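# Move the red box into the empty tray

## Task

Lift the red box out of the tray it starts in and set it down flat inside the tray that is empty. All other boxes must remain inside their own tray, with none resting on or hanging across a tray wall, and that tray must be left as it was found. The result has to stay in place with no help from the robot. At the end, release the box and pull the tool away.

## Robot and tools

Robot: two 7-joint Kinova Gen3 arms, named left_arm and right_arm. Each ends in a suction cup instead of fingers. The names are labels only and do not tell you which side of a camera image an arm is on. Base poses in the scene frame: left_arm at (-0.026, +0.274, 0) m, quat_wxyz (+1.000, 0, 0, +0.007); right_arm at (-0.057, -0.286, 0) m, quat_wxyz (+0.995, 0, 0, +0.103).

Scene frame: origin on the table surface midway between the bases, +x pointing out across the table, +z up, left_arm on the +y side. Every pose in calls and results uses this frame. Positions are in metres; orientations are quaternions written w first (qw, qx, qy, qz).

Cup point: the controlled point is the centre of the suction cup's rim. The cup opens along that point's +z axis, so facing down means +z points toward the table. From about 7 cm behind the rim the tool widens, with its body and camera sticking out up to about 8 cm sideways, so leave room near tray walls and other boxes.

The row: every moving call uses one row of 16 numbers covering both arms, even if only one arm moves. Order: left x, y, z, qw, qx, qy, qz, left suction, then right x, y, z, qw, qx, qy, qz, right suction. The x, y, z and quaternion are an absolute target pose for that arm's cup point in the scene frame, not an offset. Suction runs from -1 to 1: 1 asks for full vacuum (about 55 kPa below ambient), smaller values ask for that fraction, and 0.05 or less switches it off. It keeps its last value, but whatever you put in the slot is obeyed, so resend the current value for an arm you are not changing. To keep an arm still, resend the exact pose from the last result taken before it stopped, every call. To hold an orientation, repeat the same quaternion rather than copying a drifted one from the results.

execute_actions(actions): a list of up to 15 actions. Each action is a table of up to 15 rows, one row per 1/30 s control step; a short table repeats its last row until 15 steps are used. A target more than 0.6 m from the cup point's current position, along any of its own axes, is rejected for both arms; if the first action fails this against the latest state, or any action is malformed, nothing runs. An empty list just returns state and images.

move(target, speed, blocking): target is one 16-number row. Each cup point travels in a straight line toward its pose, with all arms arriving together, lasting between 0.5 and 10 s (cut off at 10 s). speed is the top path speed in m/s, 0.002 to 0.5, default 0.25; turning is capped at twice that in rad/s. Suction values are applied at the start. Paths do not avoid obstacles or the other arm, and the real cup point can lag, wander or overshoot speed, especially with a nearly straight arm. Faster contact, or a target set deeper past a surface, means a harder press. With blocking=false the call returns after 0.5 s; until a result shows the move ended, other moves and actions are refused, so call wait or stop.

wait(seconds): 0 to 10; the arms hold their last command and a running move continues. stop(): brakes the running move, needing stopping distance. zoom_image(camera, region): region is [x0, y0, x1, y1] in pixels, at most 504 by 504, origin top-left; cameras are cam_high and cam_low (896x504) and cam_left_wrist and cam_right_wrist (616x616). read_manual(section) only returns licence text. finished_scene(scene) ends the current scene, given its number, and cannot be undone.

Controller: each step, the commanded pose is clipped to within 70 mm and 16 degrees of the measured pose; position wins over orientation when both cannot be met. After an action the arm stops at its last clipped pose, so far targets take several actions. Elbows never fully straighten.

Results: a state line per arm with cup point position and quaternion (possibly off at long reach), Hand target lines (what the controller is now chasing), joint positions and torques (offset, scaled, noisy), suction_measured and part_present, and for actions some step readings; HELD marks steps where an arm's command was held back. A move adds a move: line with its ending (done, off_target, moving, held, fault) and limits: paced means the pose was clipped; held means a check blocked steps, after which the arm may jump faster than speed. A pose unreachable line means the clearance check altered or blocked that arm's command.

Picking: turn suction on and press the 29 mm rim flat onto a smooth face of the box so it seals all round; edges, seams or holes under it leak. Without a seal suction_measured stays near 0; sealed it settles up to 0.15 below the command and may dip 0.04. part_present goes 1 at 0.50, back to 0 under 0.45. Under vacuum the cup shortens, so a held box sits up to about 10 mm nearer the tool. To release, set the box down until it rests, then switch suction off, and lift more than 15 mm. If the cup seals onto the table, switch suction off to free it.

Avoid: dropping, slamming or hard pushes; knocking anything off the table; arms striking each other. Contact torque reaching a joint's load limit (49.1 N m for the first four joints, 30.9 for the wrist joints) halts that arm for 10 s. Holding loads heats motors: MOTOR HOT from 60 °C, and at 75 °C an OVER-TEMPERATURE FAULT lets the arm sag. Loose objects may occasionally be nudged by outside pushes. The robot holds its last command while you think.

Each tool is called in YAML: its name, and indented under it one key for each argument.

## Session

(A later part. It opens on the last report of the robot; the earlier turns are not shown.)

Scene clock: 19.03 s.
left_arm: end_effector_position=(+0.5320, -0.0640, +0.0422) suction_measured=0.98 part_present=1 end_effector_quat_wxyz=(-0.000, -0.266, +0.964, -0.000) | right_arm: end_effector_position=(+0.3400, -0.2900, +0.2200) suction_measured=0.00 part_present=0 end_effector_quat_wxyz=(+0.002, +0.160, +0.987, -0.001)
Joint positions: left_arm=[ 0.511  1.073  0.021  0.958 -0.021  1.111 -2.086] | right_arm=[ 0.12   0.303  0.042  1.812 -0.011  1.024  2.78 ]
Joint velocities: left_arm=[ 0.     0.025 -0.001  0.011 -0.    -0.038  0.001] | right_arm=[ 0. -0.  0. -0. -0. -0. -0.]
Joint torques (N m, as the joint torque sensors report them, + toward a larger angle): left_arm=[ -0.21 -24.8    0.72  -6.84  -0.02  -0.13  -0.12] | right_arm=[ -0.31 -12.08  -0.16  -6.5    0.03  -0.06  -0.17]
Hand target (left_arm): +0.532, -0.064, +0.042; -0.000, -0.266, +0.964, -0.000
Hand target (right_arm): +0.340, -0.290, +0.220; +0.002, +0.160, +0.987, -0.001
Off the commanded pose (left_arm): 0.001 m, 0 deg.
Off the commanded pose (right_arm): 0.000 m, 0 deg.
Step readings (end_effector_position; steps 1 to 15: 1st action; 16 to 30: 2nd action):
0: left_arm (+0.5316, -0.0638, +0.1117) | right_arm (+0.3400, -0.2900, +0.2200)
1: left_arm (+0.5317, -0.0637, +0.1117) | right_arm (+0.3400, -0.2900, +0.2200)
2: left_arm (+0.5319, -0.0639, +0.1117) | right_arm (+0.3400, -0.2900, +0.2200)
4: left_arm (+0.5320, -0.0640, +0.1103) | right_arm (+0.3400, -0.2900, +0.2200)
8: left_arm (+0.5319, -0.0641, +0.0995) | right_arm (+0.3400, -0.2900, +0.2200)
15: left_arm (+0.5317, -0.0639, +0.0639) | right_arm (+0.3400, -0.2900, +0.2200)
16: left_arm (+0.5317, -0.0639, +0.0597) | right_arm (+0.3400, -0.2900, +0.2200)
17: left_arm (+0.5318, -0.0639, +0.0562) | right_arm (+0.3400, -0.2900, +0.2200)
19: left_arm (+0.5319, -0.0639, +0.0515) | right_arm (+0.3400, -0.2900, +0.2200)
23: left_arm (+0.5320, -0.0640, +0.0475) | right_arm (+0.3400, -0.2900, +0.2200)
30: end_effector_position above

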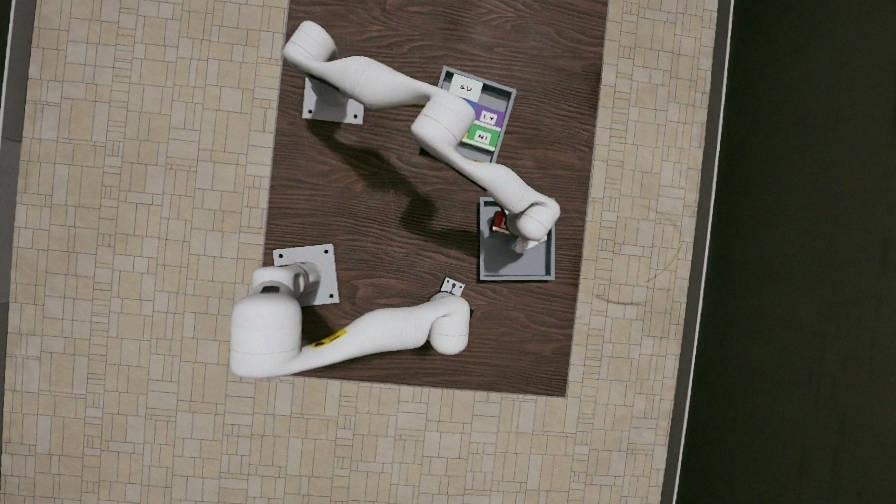

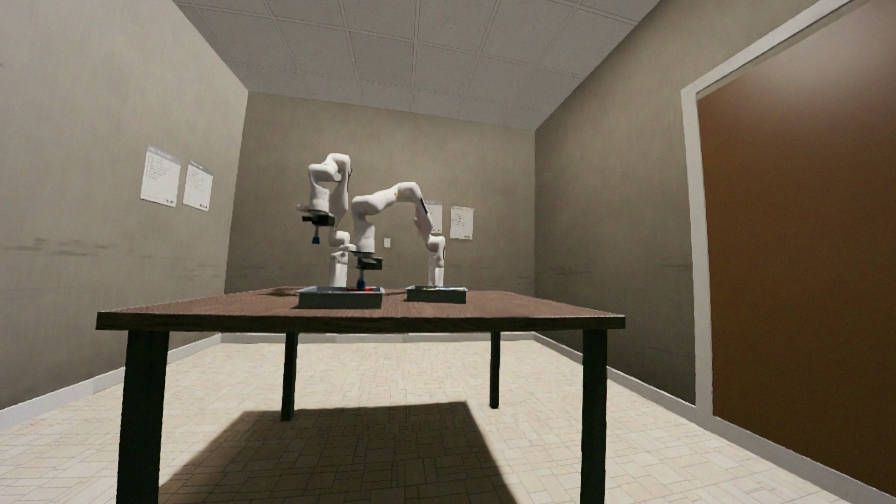

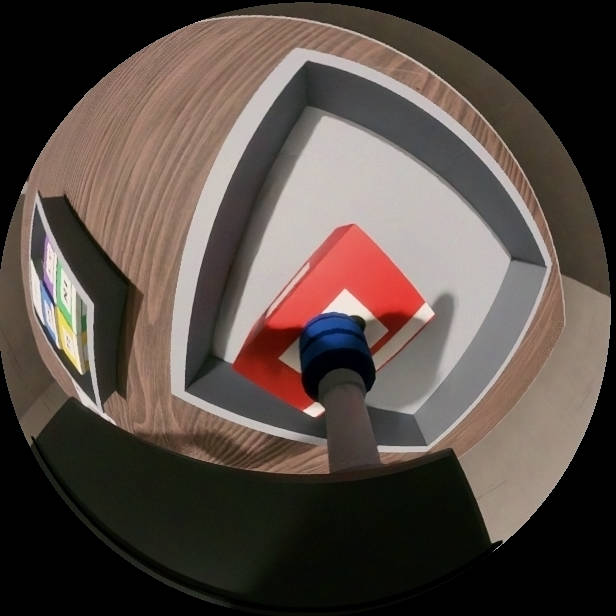

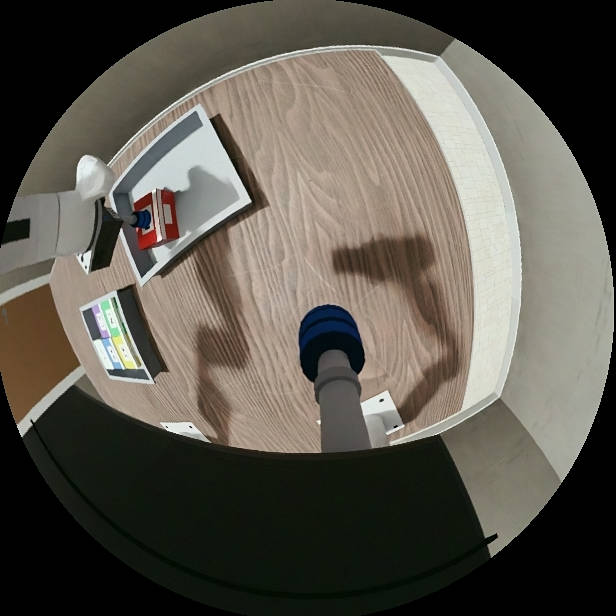

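Still moving at the end of that action; let me check the settled state.

execute_actions:
  actions: []

Scene clock: 19.20 s.
left_arm: end_effector_position=(+0.5322, -0.0642, +0.0422) suction_measured=0.96 part_present=1 end_effector_quat_wxyz=(+0.000, -0.266, +0.964, -0.000) | right_arm: end_effector_position=(+0.3400, -0.2900, +0.2200) suction_measured=0.00 part_present=0 end_effector_quat_wxyz=(+0.002, +0.160, +0.987, -0.001)
Joint positions: left_arm=[ 0.511  1.074  0.021  0.958 -0.021  1.109 -2.086] | right_arm=[ 0.12   0.303  0.042  1.812 -0.011  1.024  2.78 ]
Joint velocities: left_arm=[ 0.001 -0.     0.    -0.     0.001  0.001  0.   ] | right_arm=[-0.    -0.     0.001 -0.    -0.    -0.     0.001]
Joint torques (N m, as the joint torque sensors report them, + toward a larger angle): left_arm=[ -0.07 -23.94   0.76  -6.54   0.13   0.03  -0.13] | right_arm=[ -0.49 -11.91  -0.32  -6.38  -0.06   0.12  -0.1 ]
Hand target (left_arm): +0.532, -0.064, +0.042; -0.000, -0.266, +0.964, -0.000
Hand target (right_arm): +0.340, -0.290, +0.220; +0.002, +0.160, +0.987, -0.001
Off the commanded pose (left_arm): 0.001 m, 0 deg.
Off the commanded pose (right_arm): 0.000 m, 0 deg.

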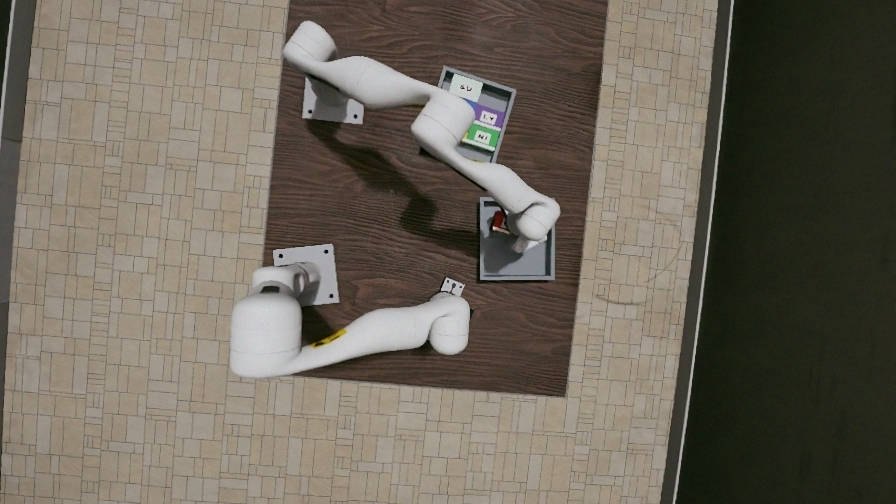

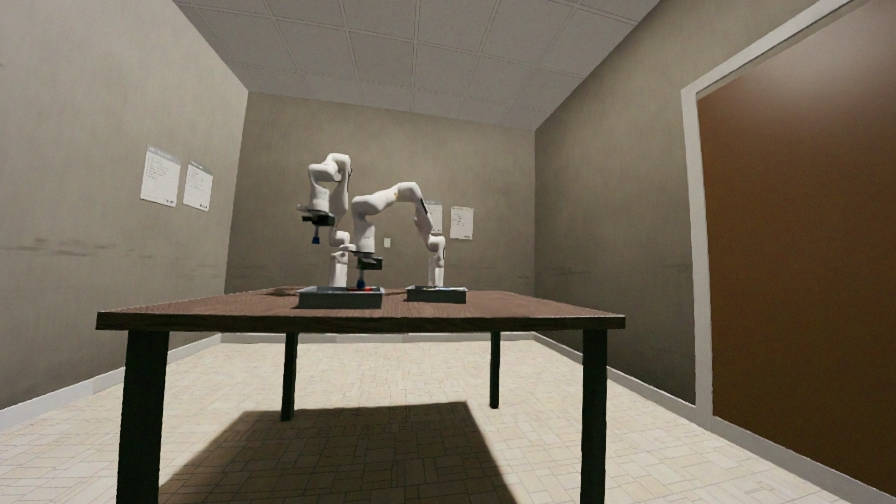

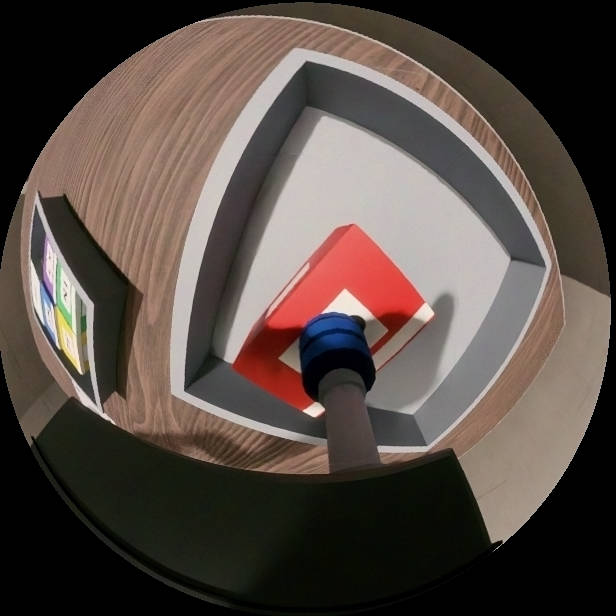

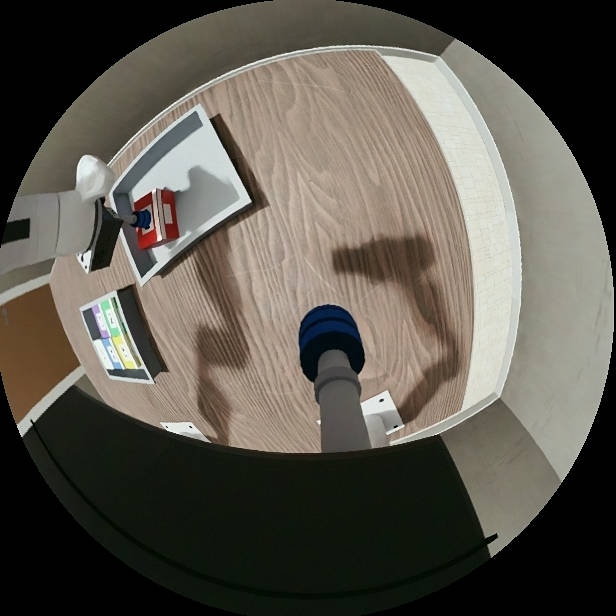

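execute_actions:
  actions:
    - [[0.532,-0.064,0.0415,0,-0.266,0.964,0,0,0.34,-0.29,0.22,0.002,0.16,0.987,-0.001,0],[0.532,-0.064,0.0415,0,-0.266,0.964,0,0,0.34,-0.29,0.22,0.002,0.16,0.987,-0.001,0],[0.532,-0.064,0.0415,0,-0.266,0.964,0,0,0.34,-0.29,0.22,0.002,0.16,0.987,-0.001,0],[0.532,-0.064,0.0415,0,-0.266,0.964,0,0,0.34,-0.29,0.22,0.002,0.16,0.987,-0.001,0],[0.532,-0.064,0.0415,0,-0.266,0.964,0,0,0.34,-0.29,0.22,0.002,0.16,0.987,-0.001,0],[0.532,-0.064,0.0415,0,-0.266,0.964,0,0,0.34,-0.29,0.22,0.002,0.16,0.987,-0.001,0],[0.532,-0.064,0.0415,0,-0.266,0.964,0,0,0.34,-0.29,0.22,0.002,0.16,0.987,-0.001,0],[0.532,-0.064,0.04167,0,-0.266,0.964,0,0,0.34,-0.29,0.22,0.002,0.16,0.987,-0.001,0],[0.532,-0.064,0.04233,0,-0.266,0.964,0,0,0.34,-0.29,0.22,0.002,0.16,0.987,-0.001,0],[0.532,-0.064,0.04378,0,-0.266,0.964,0,0,0.34,-0.29,0.22,0.002,0.16,0.987,-0.001,0],[0.532,-0.064,0.04625,0,-0.266,0.964,0,0,0.34,-0.29,0.22,0.002,0.16,0.987,-0.001,0],[0.532,-0.064,0.04991,0,-0.266,0.964,0,0,0.34,-0.29,0.22,0.002,0.16,0.987,-0.001,0],[0.532,-0.064,0.05484,0,-0.266,0.964,0,0,0.34,-0.29,0.22,0.002,0.16,0.987,-0.001,0],[0.532,-0.064,0.06106,0,-0.266,0.964,0,0,0.34,-0.29,0.22,0.002,0.16,0.987,-0.001,0],[0.532,-0.064,0.06846,0,-0.266,0.964,0,0,0.34,-0.29,0.22,0.002,0.16,0.987,-0.001,0]]
    - [[0.532,-0.064,0.07689,0,-0.266,0.964,0,0,0.34,-0.29,0.22,0.002,0.16,0.987,-0.001,0],[0.532,-0.064,0.08611,0,-0.266,0.964,0,0,0.34,-0.29,0.22,0.002,0.16,0.987,-0.001,0],[0.532,-0.064,0.09581,0,-0.266,0.964,0,0,0.34,-0.29,0.22,0.002,0.16,0.987,-0.001,0],[0.532,-0.064,0.10569,0,-0.266,0.964,0,0,0.34,-0.29,0.22,0.002,0.16,0.987,-0.001,0],[0.532,-0.064,0.1154,0,-0.266,0.964,0,0,0.34,-0.29,0.22,0.002,0.16,0.987,-0.001,0],[0.532,-0.064,0.12461,0,-0.266,0.964,0,0,0.34,-0.29,0.22,0.002,0.16,0.987,-0.001,0],[0.532,-0.064,0.13304,0,-0.266,0.964,0,0,0.34,-0.29,0.22,0.002,0.16,0.987,-0.001,0],[0.532,-0.064,0.14044,0,-0.266,0.964,0,0,0.34,-0.29,0.22,0.002,0.16,0.987,-0.001,0],[0.532,-0.064,0.14666,0,-0.266,0.964,0,0,0.34,-0.29,0.22,0.002,0.16,0.987,-0.001,0],[0.532,-0.064,0.1516,0,-0.266,0.964,0,0,0.34,-0.29,0.22,0.002,0.16,0.987,-0.001,0],[0.532,-0.064,0.15526,0,-0.266,0.964,0,0,0.34,-0.29,0.22,0.002,0.16,0.987,-0.001,0],[0.532,-0.064,0.15773,0,-0.266,0.964,0,0,0.34,-0.29,0.22,0.002,0.16,0.987,-0.001,0],[0.532,-0.064,0.15917,0,-0.266,0.964,0,0,0.34,-0.29,0.22,0.002,0.16,0.987,-0.001,0],[0.532,-0.064,0.15983,0,-0.266,0.964,0,0,0.34,-0.29,0.22,0.002,0.16,0.987,-0.001,0],[0.532,-0.064,0.16,0,-0.266,0.964,0,0,0.34,-0.29,0.22,0.002,0.16,0.987,-0.001,0]]

Scene clock: 22.17 s.
left_arm: end_effector_position=(+0.5322, -0.0641, +0.1590) suction_measured=0.00 part_present=0 end_effector_quat_wxyz=(+0.000, -0.266, +0.964, +0.000) | right_arm: end_effector_position=(+0.3400, -0.2900, +0.2200) suction_measured=0.00 part_present=0 end_effector_quat_wxyz=(+0.002, +0.160, +0.987, -0.001)
Joint positions: left_arm=[ 0.51   0.957  0.028  0.82  -0.024  1.365 -2.086] | right_arm=[ 0.12   0.303  0.042  1.812 -0.011  1.024  2.78 ]
Joint velocities: left_arm=[-0.001 -0.017  0.003 -0.061 -0.001  0.079 -0.001] | right_arm=[-0.    -0.    -0.    -0.001 -0.     0.001 -0.   ]
Joint torques (N m, as the joint torque sensors report them, + toward a larger angle): left_arm=[ -0.19 -20.79   0.91  -5.9   -0.1   -0.16  -0.21] | right_arm=[ -0.31 -12.12  -0.18  -6.45   0.04  -0.02  -0.14]
Hand target (left_arm): +0.532, -0.064, +0.160; +0.000, -0.266, +0.964, +0.000
Hand target (right_arm): +0.340, -0.290, +0.220; +0.002, +0.160, +0.987, -0.001
Off the commanded pose (left_arm): 0.001 m, 0 deg.
Off the commanded pose (right_arm): 0.000 m, 0 deg.
Step readings (end_effector_position; steps 1 to 15: 1st action; 16 to 30: 2nd action):
0: left_arm (+0.5322, -0.0642, +0.0421) | right_arm (+0.3400, -0.2900, +0.2200)
1: left_arm (+0.5323, -0.0642, +0.0422) | right_arm (+0.3400, -0.2900, +0.2200)
2: left_arm (+0.5327, -0.0644, +0.0431) | right_arm (+0.3400, -0.2900, +0.2200)
4: left_arm (+0.5330, -0.0646, +0.0442) | right_arm (+0.3400, -0.2900, +0.2200)
8: left_arm (+0.5329, -0.0646, +0.0446) | right_arm (+0.3400, -0.2900, +0.2200)
15: left_arm (+0.5325, -0.0642, +0.0600) | right_arm (+0.3400, -0.2900, +0.2200)
16: left_arm (+0.5324, -0.0641, +0.0658) | right_arm (+0.3400, -0.2900, +0.2200)
17: left_arm (+0.5323, -0.0641, +0.0726) | right_arm (+0.3400, -0.2900, +0.2200)
19: left_arm (+0.5323, -0.0641, +0.0888) | right_arm (+0.3400, -0.2900, +0.2200)
23: left_arm (+0.5322, -0.0641, +0.1241) | right_arm (+0.3400, -0.2900, +0.2200)
30: end_effector_position above

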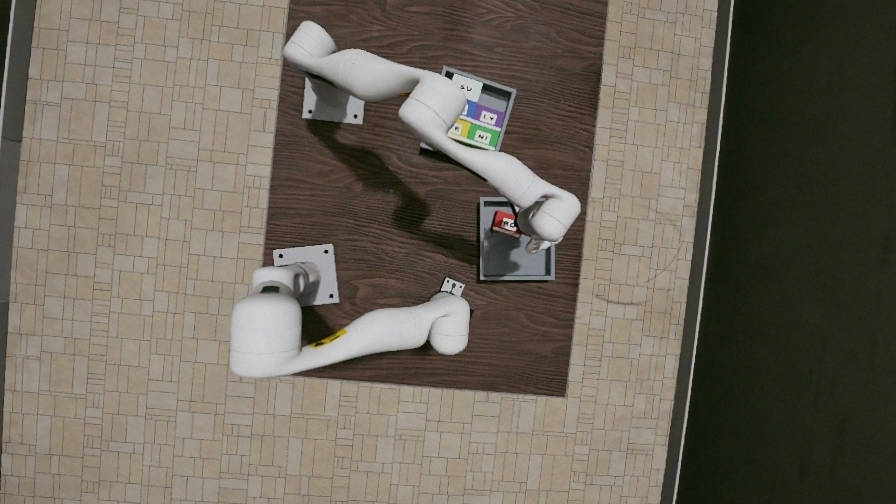

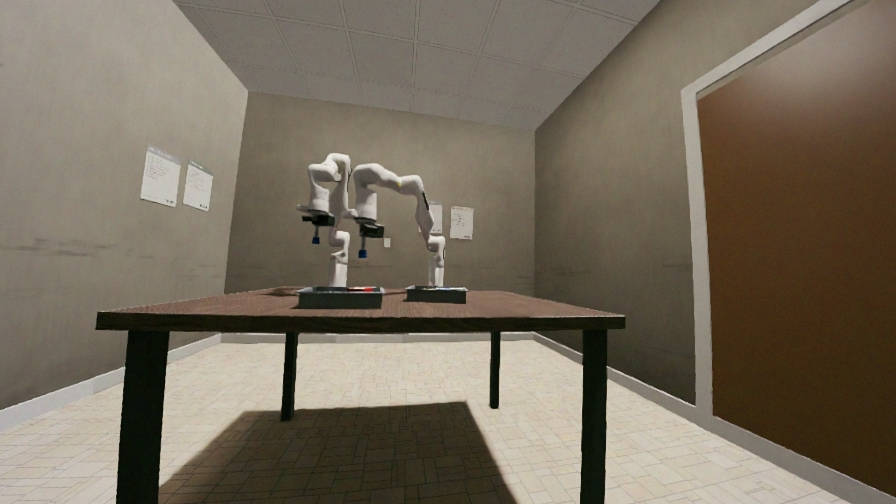

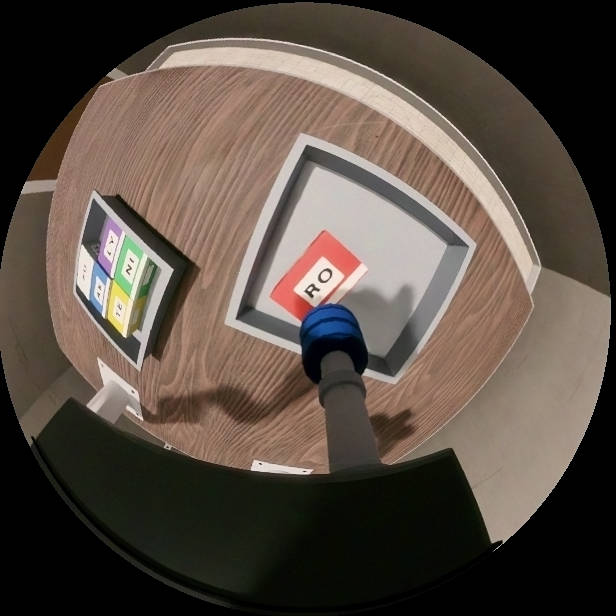

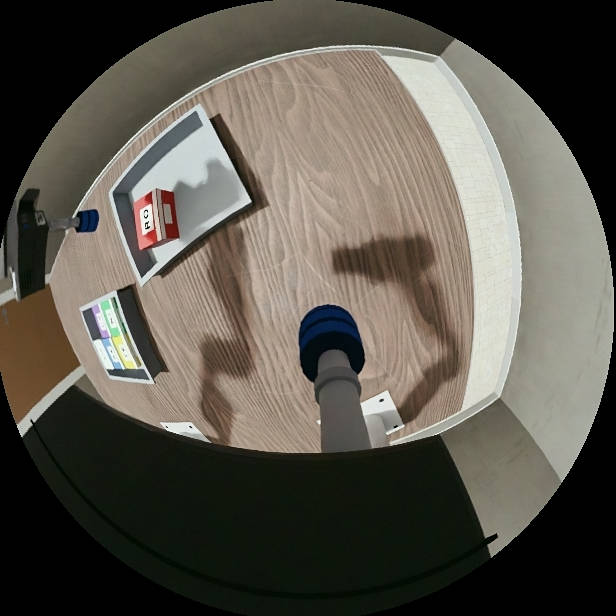

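zoom_image:
  camera: "cam_high"
  region: [405, 50, 585, 295]

zoom_image:
  camera: "cam_right_wrist"
  region: [60, 90, 280, 400]

Region (405, 50, 585, 295) of cam_high's 896x504 image, scaled by 2.057, with more detail than that image has; it fills the left 370 columns of this view, and the rest is white.

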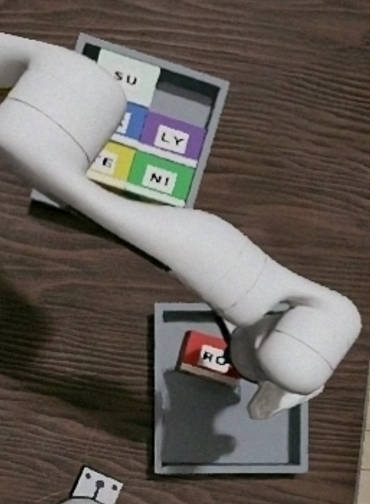

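Region (60, 90, 280, 400) of cam_right_wrist's 616x616 image, scaled by 1.626, with more detail than that image has; it fills the left 358 columns of this view, and the rest is white.

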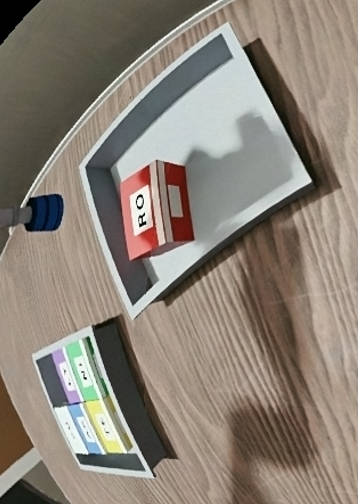

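The red box is flat inside the target tray, clear of the walls, the other boxes are undisturbed, and the cup is well clear.

finished_scene:
  scene: 2

The scene is finished: the task was done.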